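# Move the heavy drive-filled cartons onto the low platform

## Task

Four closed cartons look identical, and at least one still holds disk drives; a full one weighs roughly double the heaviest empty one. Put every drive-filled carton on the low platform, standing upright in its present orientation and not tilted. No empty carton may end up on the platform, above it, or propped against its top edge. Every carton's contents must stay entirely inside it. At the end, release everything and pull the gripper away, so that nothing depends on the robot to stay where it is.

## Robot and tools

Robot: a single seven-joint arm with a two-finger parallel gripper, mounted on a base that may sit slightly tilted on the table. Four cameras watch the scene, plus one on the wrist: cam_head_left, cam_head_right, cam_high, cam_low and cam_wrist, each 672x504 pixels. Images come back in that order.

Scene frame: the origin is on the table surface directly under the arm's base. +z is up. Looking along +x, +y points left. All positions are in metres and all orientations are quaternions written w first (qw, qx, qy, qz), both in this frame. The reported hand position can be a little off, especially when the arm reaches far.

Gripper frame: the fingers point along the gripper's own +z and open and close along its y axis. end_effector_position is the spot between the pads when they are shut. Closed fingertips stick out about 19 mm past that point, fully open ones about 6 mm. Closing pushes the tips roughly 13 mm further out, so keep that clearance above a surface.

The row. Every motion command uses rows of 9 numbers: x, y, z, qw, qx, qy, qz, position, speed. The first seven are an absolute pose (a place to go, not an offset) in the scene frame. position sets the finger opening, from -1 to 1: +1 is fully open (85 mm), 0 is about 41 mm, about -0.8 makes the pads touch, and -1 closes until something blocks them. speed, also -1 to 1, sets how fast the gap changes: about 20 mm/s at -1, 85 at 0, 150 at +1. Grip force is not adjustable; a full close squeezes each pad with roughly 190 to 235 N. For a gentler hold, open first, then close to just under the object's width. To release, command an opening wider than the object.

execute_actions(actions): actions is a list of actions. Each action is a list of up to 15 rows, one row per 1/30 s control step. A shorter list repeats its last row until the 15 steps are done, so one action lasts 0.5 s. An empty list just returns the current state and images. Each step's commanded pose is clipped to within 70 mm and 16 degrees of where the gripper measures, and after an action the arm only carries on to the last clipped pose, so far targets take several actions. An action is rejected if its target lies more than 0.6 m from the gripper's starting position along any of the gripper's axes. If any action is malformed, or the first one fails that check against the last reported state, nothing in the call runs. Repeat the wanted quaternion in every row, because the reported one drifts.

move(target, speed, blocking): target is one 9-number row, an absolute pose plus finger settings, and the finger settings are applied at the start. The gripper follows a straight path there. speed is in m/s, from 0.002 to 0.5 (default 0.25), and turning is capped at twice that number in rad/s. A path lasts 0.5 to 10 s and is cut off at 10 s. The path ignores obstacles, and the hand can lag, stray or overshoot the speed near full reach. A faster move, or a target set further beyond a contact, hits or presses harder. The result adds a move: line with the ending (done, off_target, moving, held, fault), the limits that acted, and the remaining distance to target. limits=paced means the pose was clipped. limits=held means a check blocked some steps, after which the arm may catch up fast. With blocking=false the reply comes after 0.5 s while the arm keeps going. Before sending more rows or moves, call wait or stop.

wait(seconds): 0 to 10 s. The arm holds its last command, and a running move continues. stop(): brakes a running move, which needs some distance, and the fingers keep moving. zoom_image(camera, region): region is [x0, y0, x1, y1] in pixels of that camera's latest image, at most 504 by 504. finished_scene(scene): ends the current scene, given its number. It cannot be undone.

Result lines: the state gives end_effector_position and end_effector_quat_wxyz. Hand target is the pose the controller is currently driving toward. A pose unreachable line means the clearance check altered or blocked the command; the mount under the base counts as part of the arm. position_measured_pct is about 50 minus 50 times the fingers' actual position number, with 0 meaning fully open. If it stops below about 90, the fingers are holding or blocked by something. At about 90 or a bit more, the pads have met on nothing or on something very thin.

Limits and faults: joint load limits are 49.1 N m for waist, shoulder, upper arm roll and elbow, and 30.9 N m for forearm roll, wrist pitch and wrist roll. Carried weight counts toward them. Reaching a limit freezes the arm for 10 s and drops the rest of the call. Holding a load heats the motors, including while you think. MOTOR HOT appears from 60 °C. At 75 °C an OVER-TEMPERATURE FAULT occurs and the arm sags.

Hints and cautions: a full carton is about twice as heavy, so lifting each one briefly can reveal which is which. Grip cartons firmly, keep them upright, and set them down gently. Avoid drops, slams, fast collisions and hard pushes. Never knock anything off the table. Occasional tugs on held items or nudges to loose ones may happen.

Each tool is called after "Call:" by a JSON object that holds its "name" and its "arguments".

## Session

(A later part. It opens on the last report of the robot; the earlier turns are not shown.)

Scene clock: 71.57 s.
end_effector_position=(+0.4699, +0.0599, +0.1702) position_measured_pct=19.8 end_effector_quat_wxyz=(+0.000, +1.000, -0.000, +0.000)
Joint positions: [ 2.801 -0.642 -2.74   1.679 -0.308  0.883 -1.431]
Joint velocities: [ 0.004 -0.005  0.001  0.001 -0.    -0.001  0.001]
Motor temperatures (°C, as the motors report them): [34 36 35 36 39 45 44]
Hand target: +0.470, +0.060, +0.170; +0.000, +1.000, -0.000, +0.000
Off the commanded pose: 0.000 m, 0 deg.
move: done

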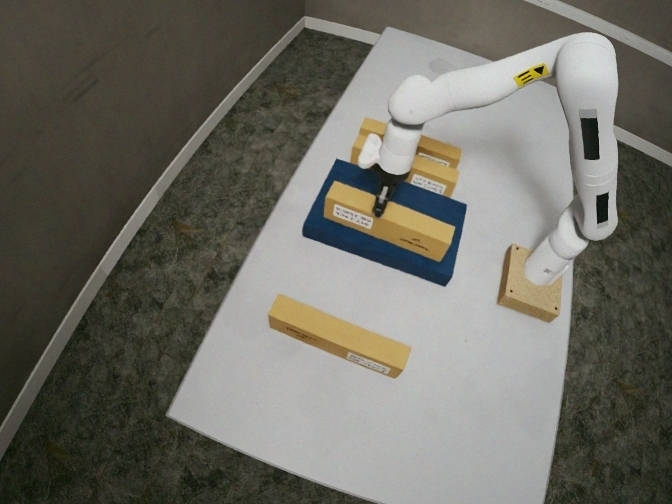

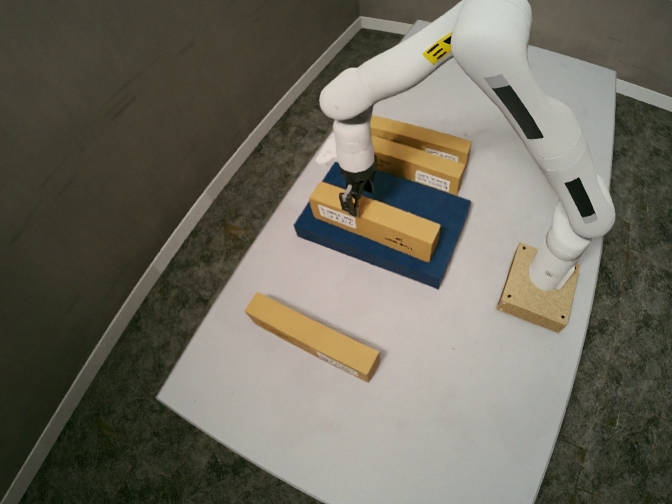

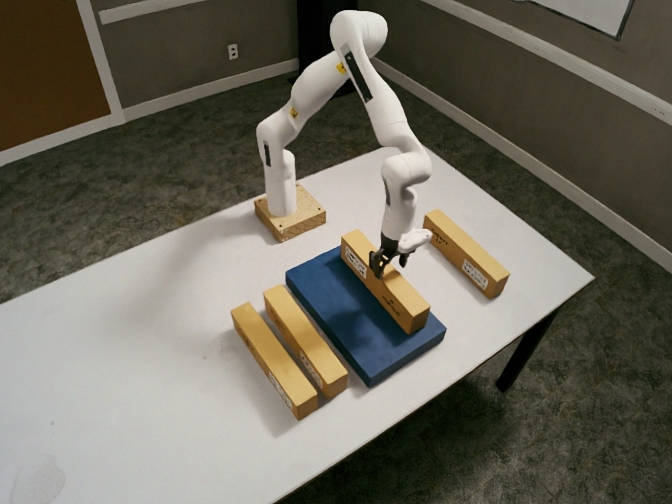

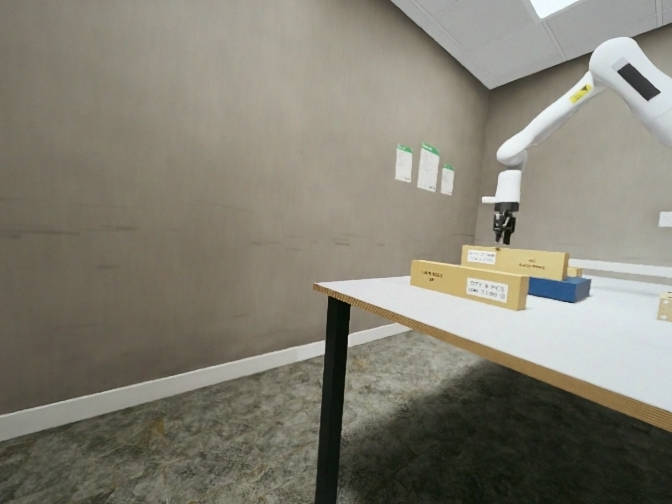

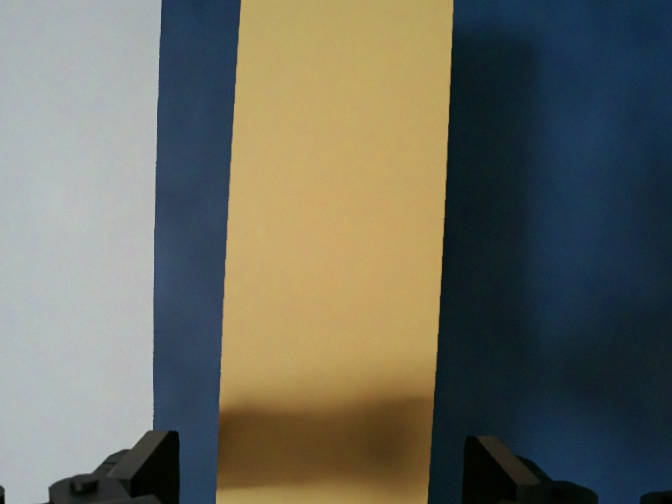

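Call:
{"name": "move", "arguments": {"target": [0.47,0.06,0.108,0,1,0,0,0.6,0], "speed": 0.05}}

Call:
{"name": "move", "arguments": {"target": [0.47,0.06,0.108,0,1,0,0,-1,0]}}

Call:
{"name": "move", "arguments": {"target": [0.47,0.04,0.17,0,1,0,0,-1,0], "speed": 0.1}}

Call:
{"name": "move", "arguments": {"target": [0.47,0.0,0.17,0,0.7071,0.7071,0,-1,0], "speed": 0.2}}

Scene clock: 73.40 s.
end_effector_position=(+0.4699, +0.0599, +0.1081) position_measured_pct=19.8 end_effector_quat_wxyz=(+0.000, +1.000, -0.000, +0.000)
Joint positions: [ 2.832 -0.744 -2.788  1.732 -0.36   0.73  -1.388]
Joint velocities: [ 0.001 -0.003  0.002 -0.     0.001  0.     0.   ]
Motor temperatures (°C, as the motors report them): [34 36 35 36 39 45 44]
Hand target: +0.470, +0.060, +0.108; +0.000, +1.000, -0.000, -0.000
Off the commanded pose: 0.000 m, 0 deg.
move: done

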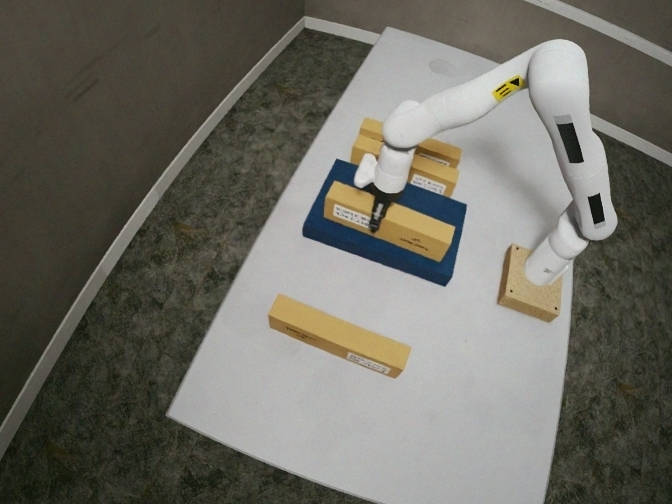

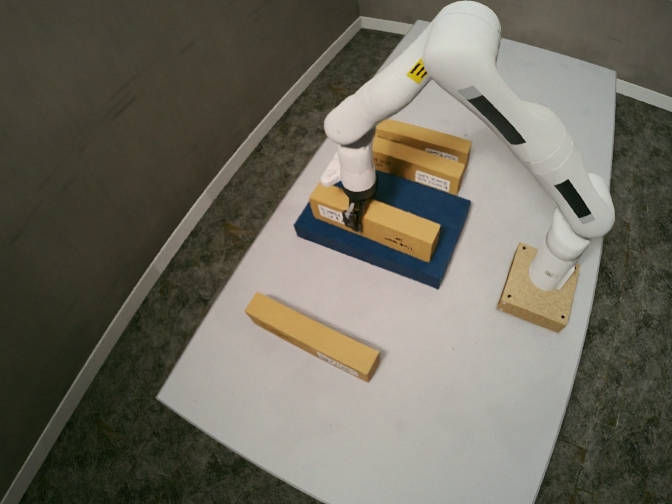

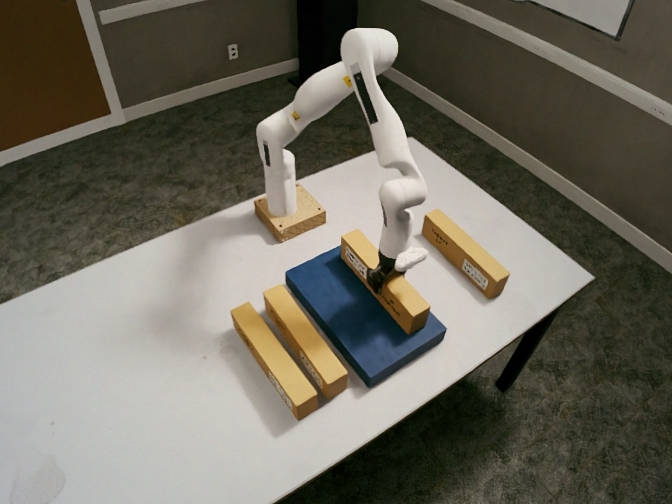

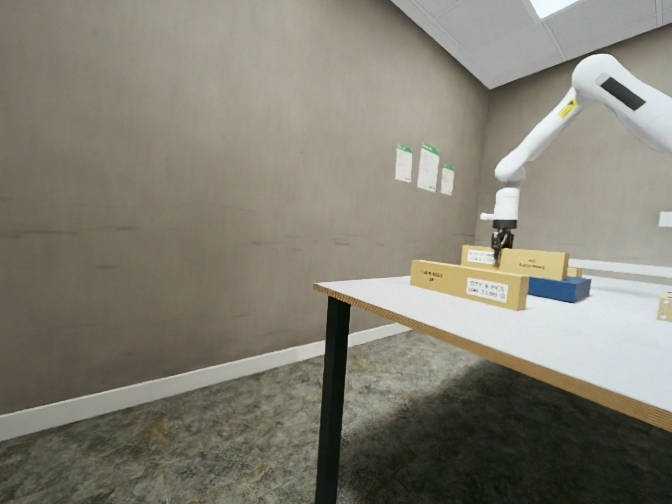

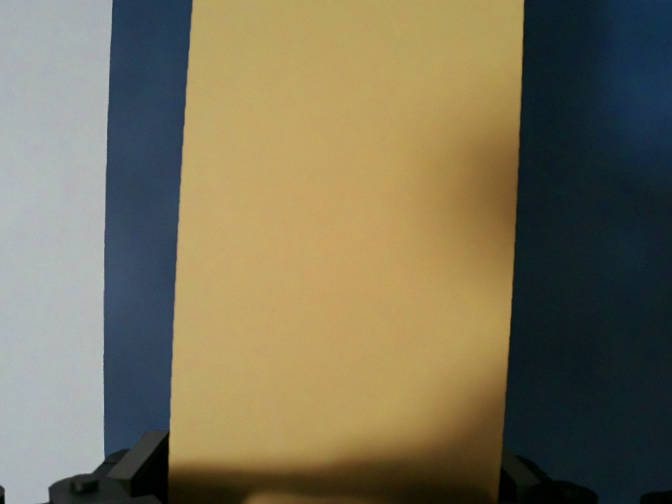

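Scene clock: 74.10 s.
end_effector_position=(+0.4700, +0.0590, +0.1089) position_measured_pct=36.1 end_effector_quat_wxyz=(+0.000, +1.000, -0.001, +0.000)
Joint positions: [ 2.834 -0.743 -2.787  1.732 -0.36   0.732 -1.389]
Joint velocities: [ 0.     0.    -0.002  0.    -0.     0.002 -0.001]
Motor temperatures (°C, as the motors report them): [34 36 35 36 39 45 44]
Hand target: +0.470, +0.060, +0.108; -0.000, +1.000, -0.000, -0.000
Off the commanded pose: 0.001 m, 0 deg.
move: done

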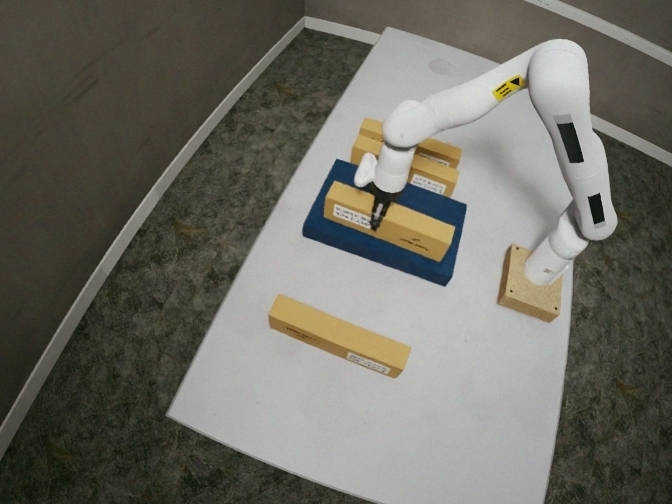

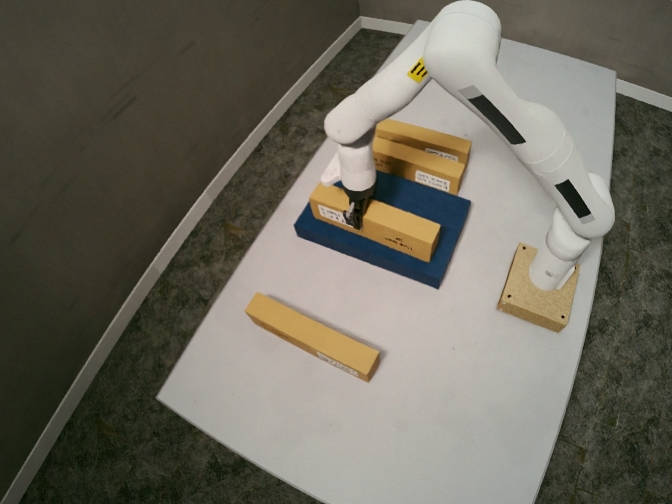

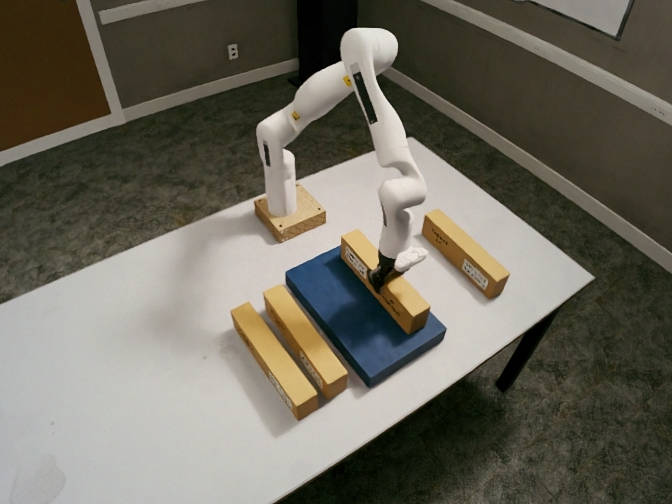

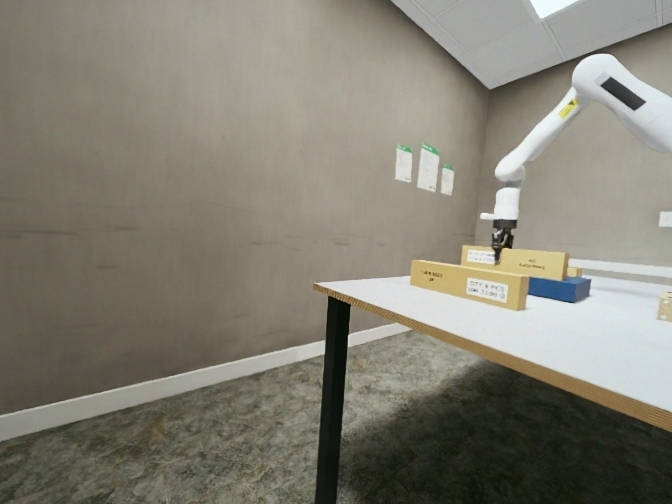

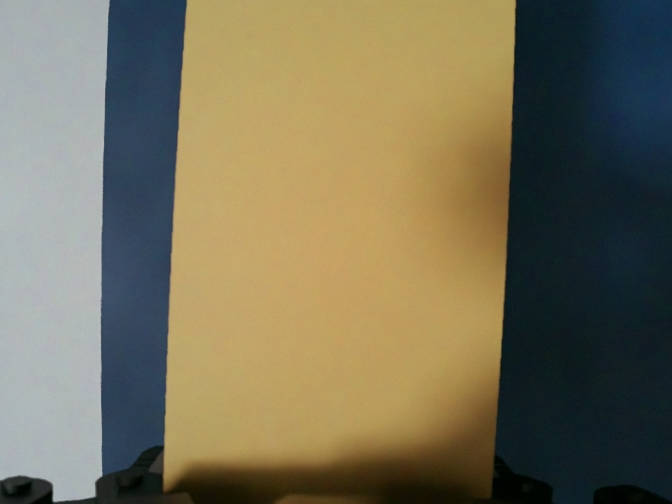

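Scene clock: 75.03 s.
end_effector_position=(+0.4663, +0.0399, +0.1637) position_measured_pct=36.1 end_effector_quat_wxyz=(+0.001, +1.000, +0.000, -0.007)
Joint positions: [ 2.844 -0.65  -2.745  1.69  -0.307  0.878 -1.39 ]
Joint velocities: [-0.002  0.002 -0.001  0.001 -0.002  0.002  0.001]
Motor temperatures (°C, as the motors report them): [34 36 35 36 39 45 44]
Hand target: +0.470, +0.040, +0.170; -0.000, +1.000, +0.000, +0.000
Off the commanded pose: 0.007 m, 1 deg.
move: off_target

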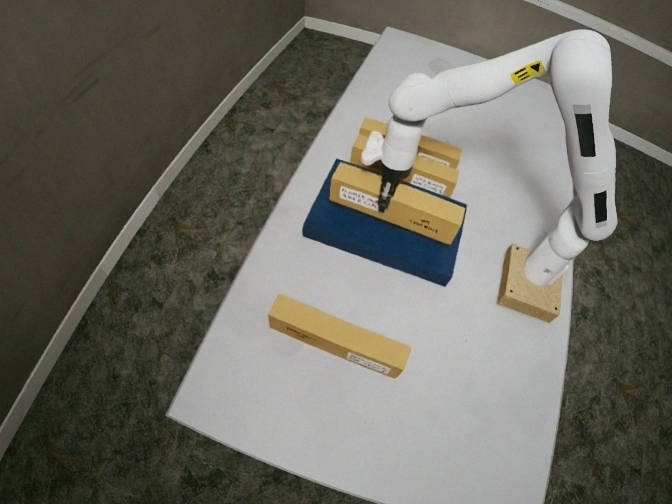

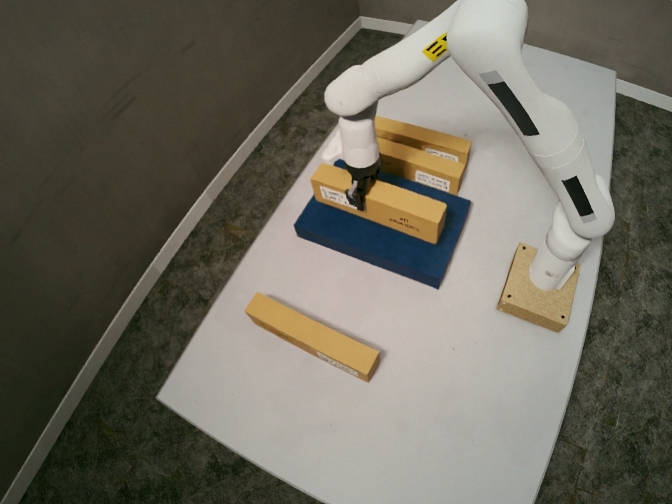

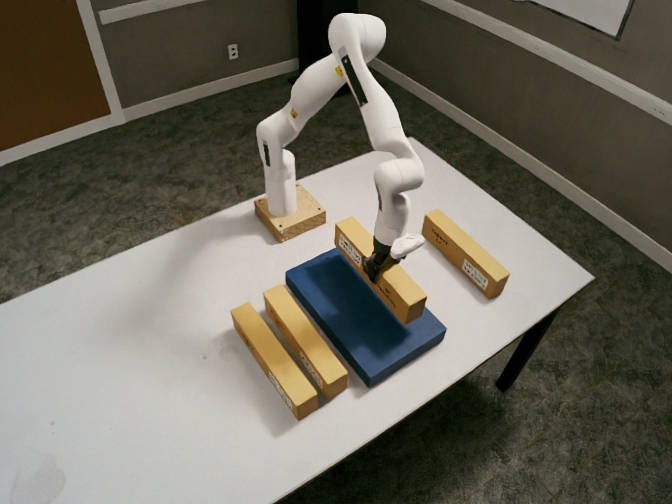

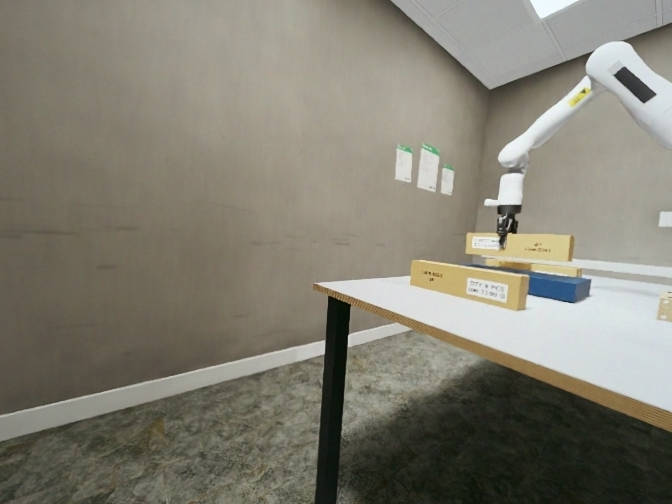

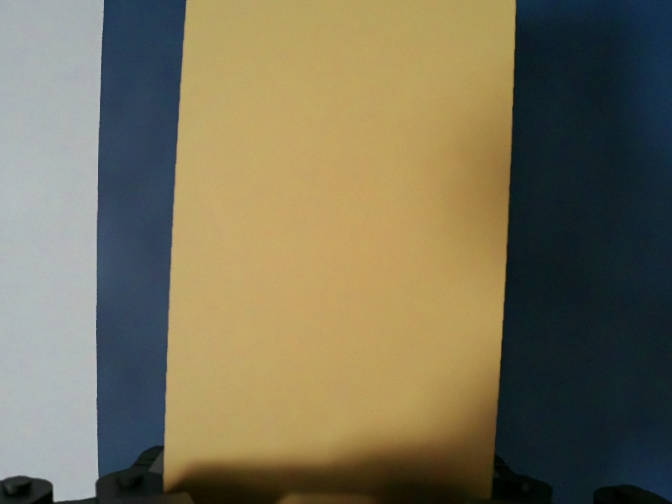

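Scene clock: 79.30 s.
end_effector_position=(+0.4651, +0.0010, +0.1631) position_measured_pct=36.1 end_effector_quat_wxyz=(-0.007, +0.707, +0.707, -0.005)
Joint positions: [ 3.198 -0.605 -3.16   1.709  0.009  0.846 -0.012]
Joint velocities: [ 0.002 -0.     0.006  0.    -0.002 -0.001  0.003]
Motor temperatures (°C, as the motors report them): [34 36 35 36 39 45 44]
Hand target: +0.470, +0.000, +0.170; -0.001, +0.707, +0.707, +0.000
Off the commanded pose: 0.009 m, 1 deg.
move: off_target

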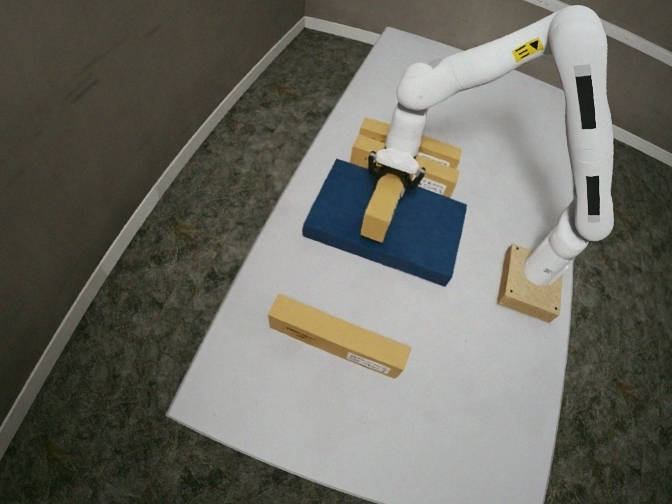

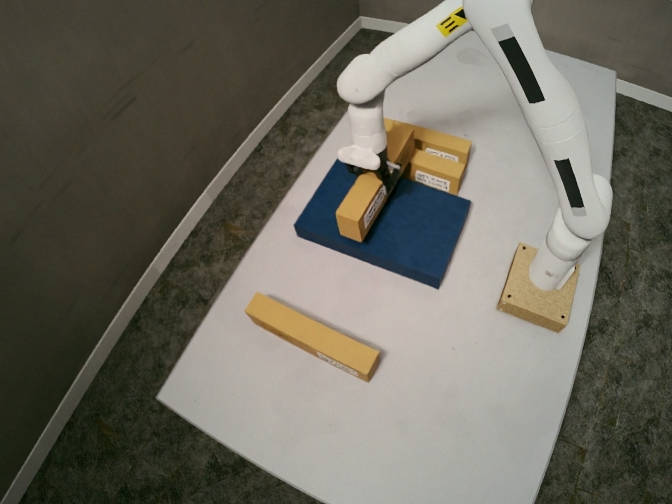

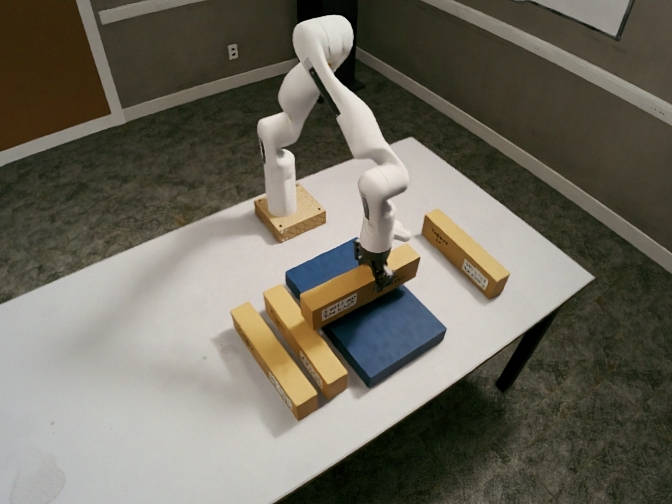

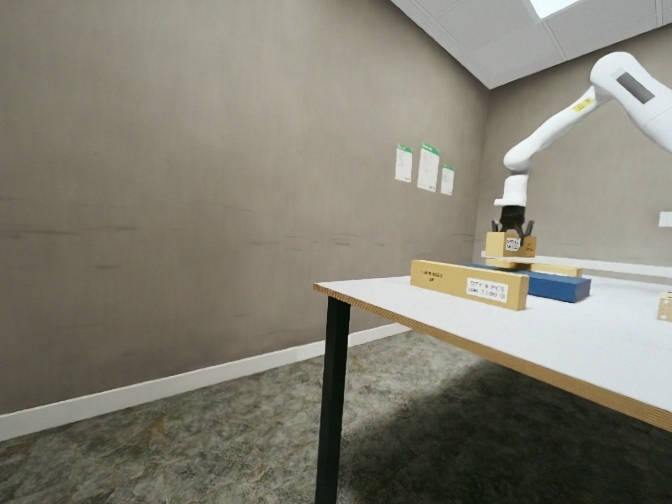

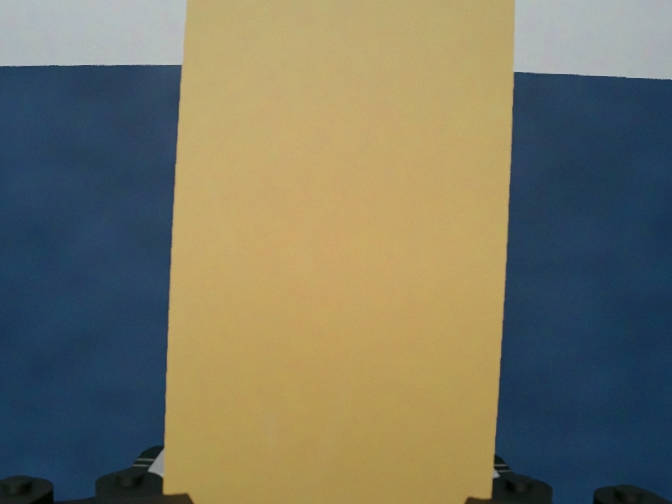

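Call:
{"name": "move", "arguments": {"target": [0.47,0.05,0.17,0,0.7071,0.7071,0,-1,0], "speed": 0.1}}

Call:
{"name": "move", "arguments": {"target": [0.47,0.05,0.112,0,0.7071,0.7071,0,-1,0], "speed": 0.05}}

Call:
{"name": "move", "arguments": {"target": [0.47,0.05,0.112,0,0.7071,0.7071,0,0.7,0]}}

Call:
{"name": "move", "arguments": {"target": [0.47,0.05,0.22,0,0.7071,0.7071,0,0.7,0], "speed": 0.15}}

Scene clock: 80.30 s.
end_effector_position=(+0.4651, +0.0496, +0.1631) position_measured_pct=36.1 end_effector_quat_wxyz=(-0.006, +0.707, +0.707, -0.006)
Joint positions: [ 3.092 -0.609 -3.159  1.7    0.01   0.85  -0.118]
Joint velocities: [-0.003 -0.001  0.005  0.001  0.004  0.001 -0.002]
Motor temperatures (°C, as the motors report them): [34 36 35 36 39 45 44]
Hand target: +0.470, +0.050, +0.170; -0.000, +0.707, +0.707, -0.000
Off the commanded pose: 0.008 m, 1 deg.
move: off_target

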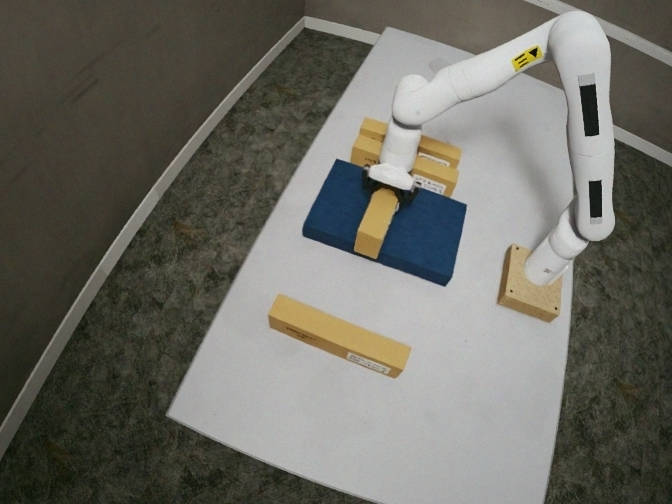

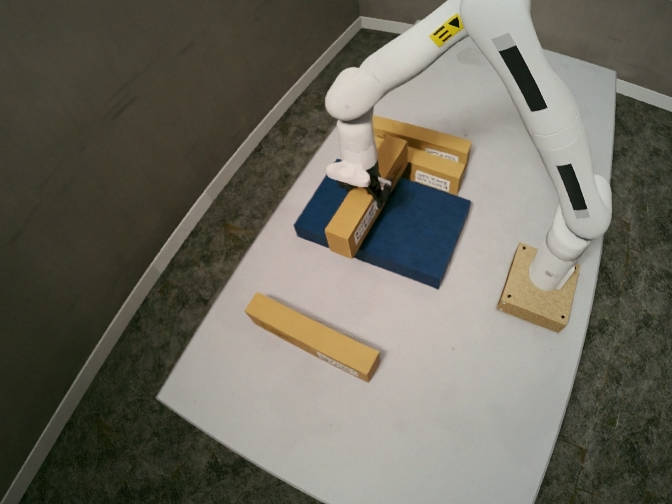

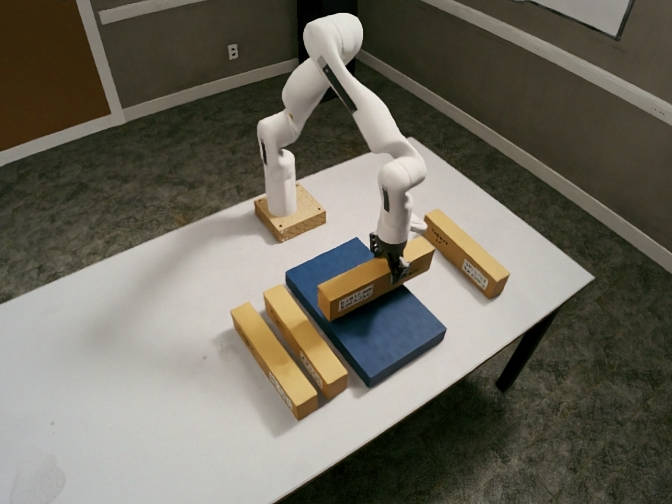

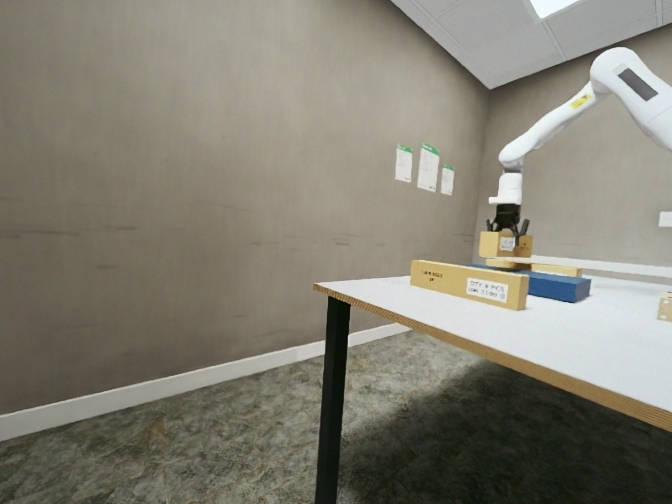

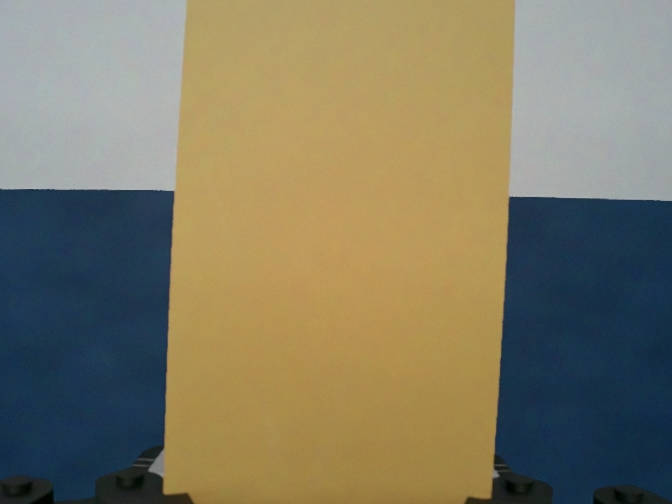

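Scene clock: 81.57 s.
end_effector_position=(+0.4644, +0.0500, +0.1094) position_measured_pct=36.1 end_effector_quat_wxyz=(-0.005, +0.707, +0.707, -0.005)
Joint positions: [ 3.089 -0.7   -3.156  1.75   0.012  0.706 -0.12 ]
Joint velocities: [ 0.     0.     0.001  0.001 -0.001 -0.002  0.001]
Motor temperatures (°C, as the motors report them): [34 36 35 36 39 45 44]
Hand target: +0.470, +0.050, +0.112; +0.000, +0.707, +0.707, -0.000
Off the commanded pose: 0.006 m, 1 deg.
move: off_target

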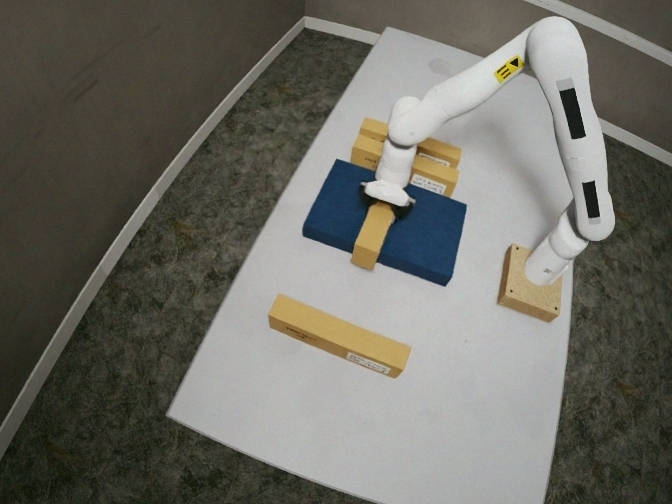

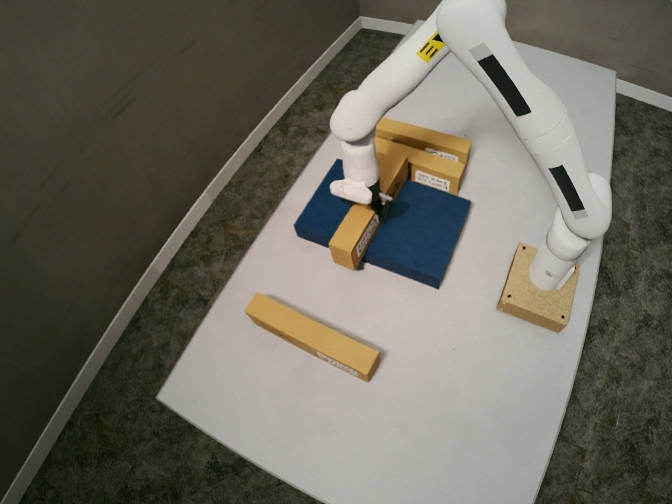

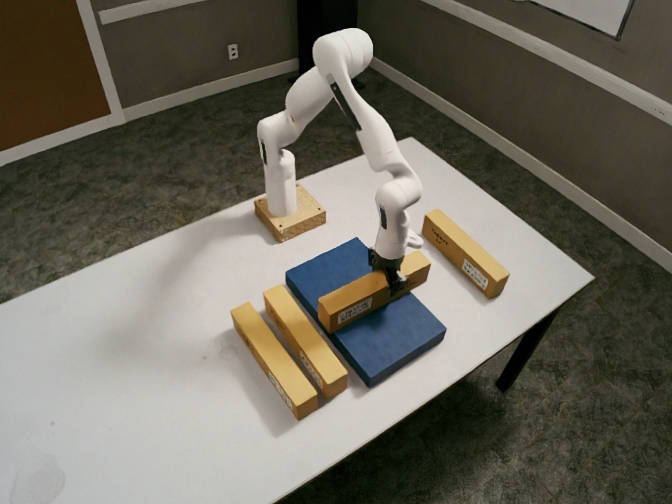

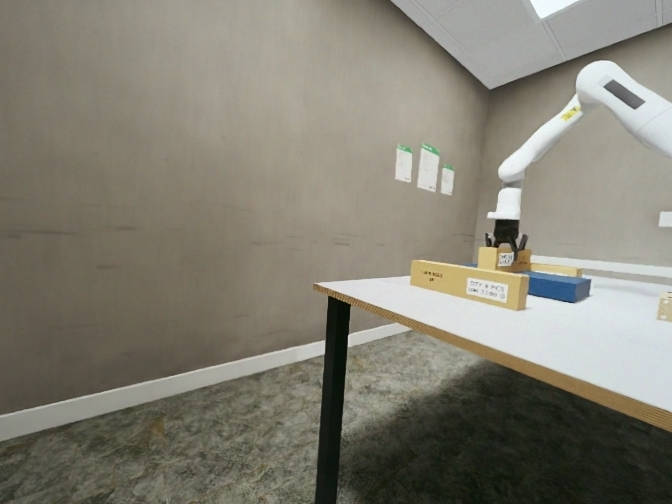

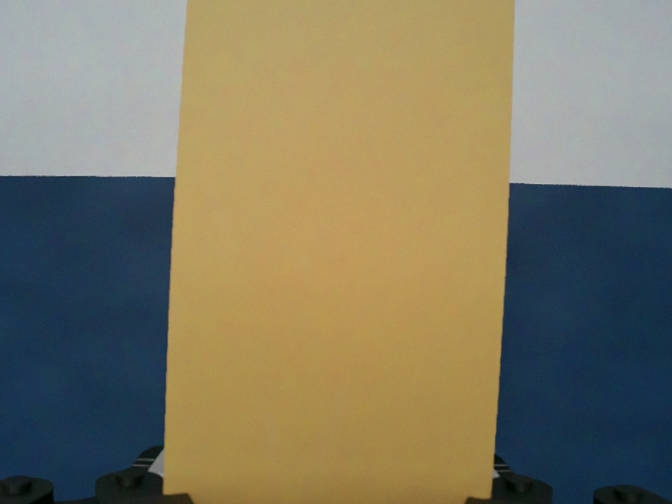

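Scene clock: 82.27 s.
end_effector_position=(+0.4700, +0.0500, +0.1120) position_measured_pct=15.1 end_effector_quat_wxyz=(-0.000, +0.707, +0.707, +0.000)
Joint positions: [ 3.089 -0.697 -3.155  1.744  0.012  0.701 -0.119]
Joint velocities: [ 0.     0.     0.     0.    -0.002  0.001 -0.   ]
Motor temperatures (°C, as the motors report them): [34 36 35 36 39 45 44]
Hand target: +0.470, +0.050, +0.112; -0.000, +0.707, +0.707, +0.000
Off the commanded pose: 0.000 m, 0 deg.
move: done

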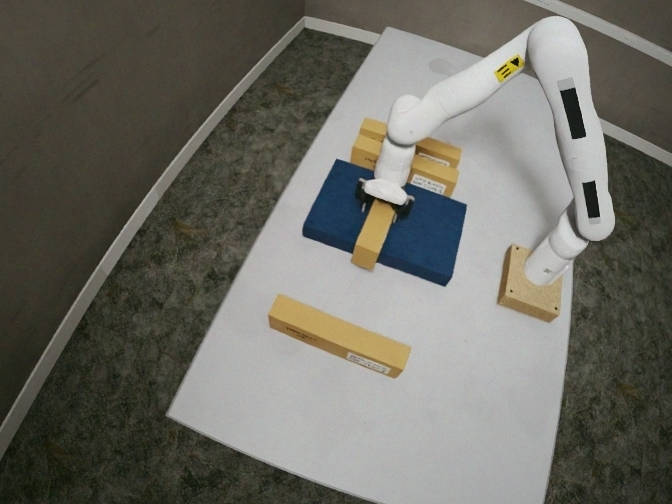

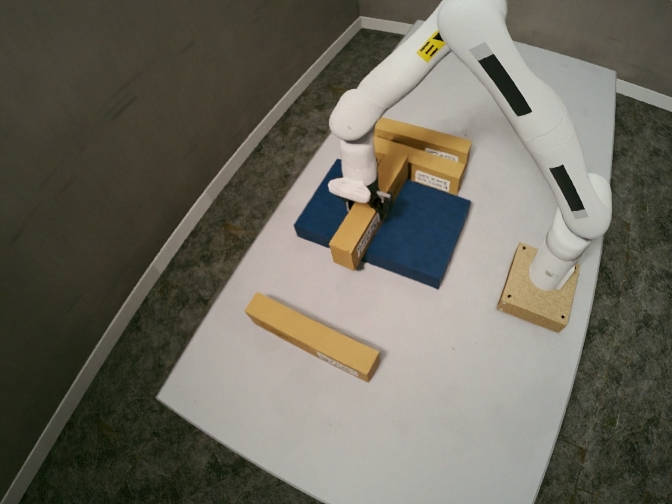

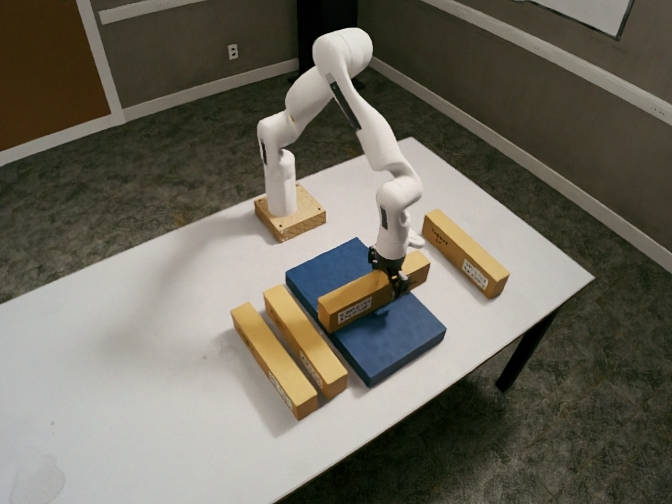

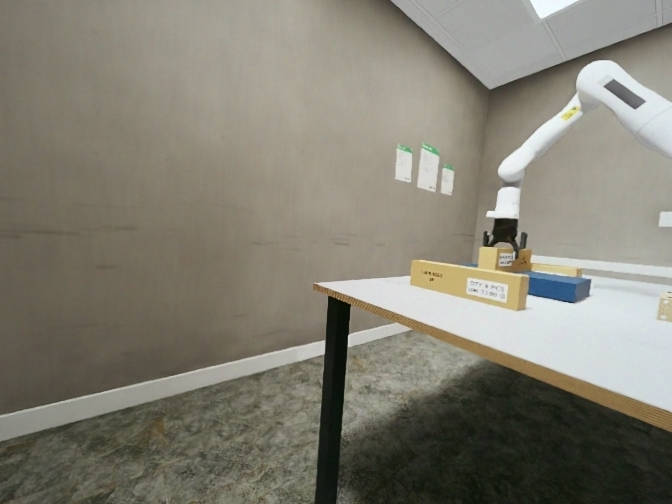

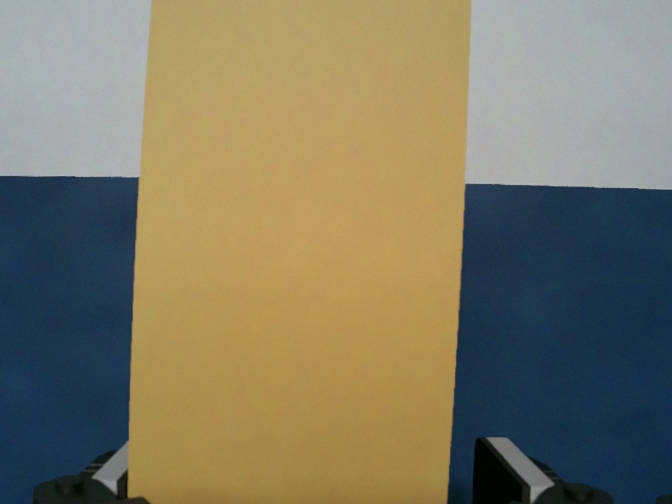

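Scene clock: 83.33 s.
end_effector_position=(+0.4702, +0.0502, +0.2199) position_measured_pct=15.1 end_effector_quat_wxyz=(-0.000, +0.707, +0.707, +0.000)
Joint positions: [ 3.091 -0.526 -3.157  1.631  0.008  0.986 -0.115]
Joint velocities: [-0.001  0.004  0.001 -0.001  0.001  0.001 -0.   ]
Motor temperatures (°C, as the motors report them): [34 36 35 36 39 45 44]
Hand target: +0.470, +0.050, +0.220; -0.000, +0.707, +0.707, +0.000
Off the commanded pose: 0.000 m, 0 deg.
move: done

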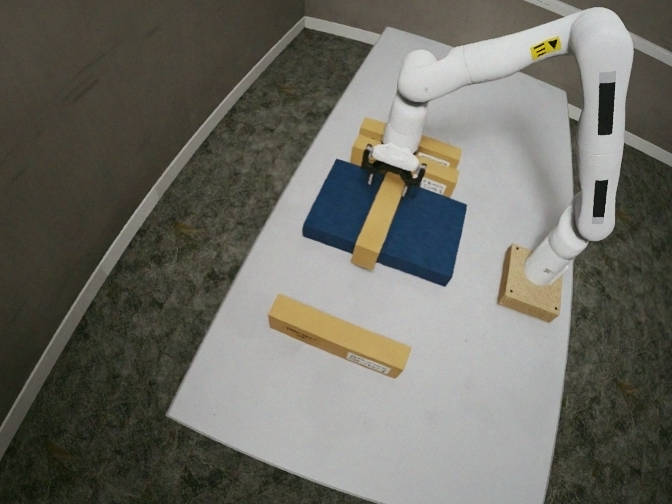

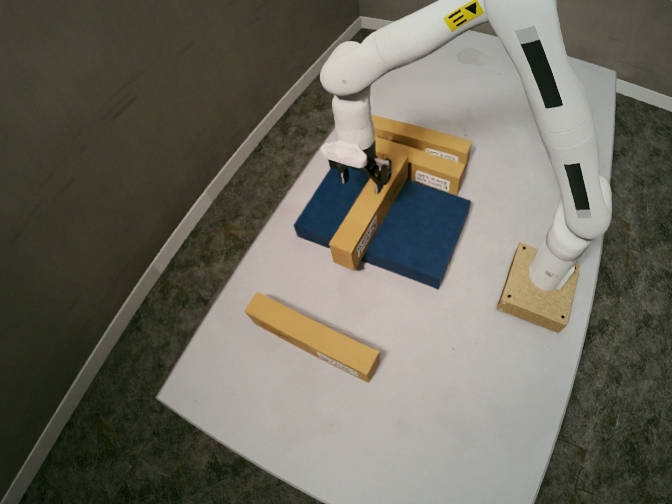

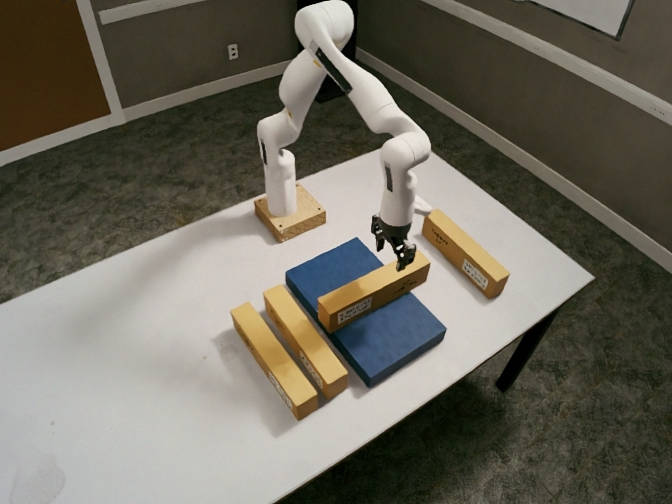

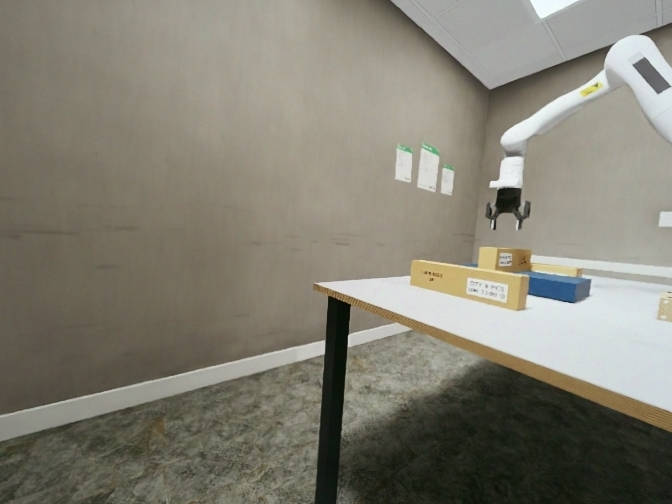

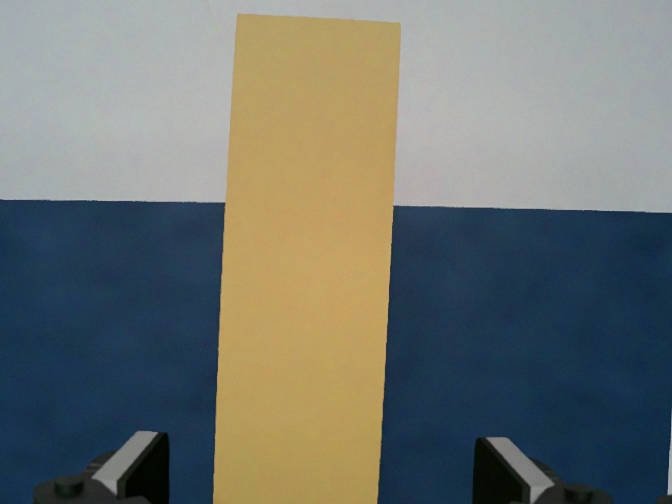

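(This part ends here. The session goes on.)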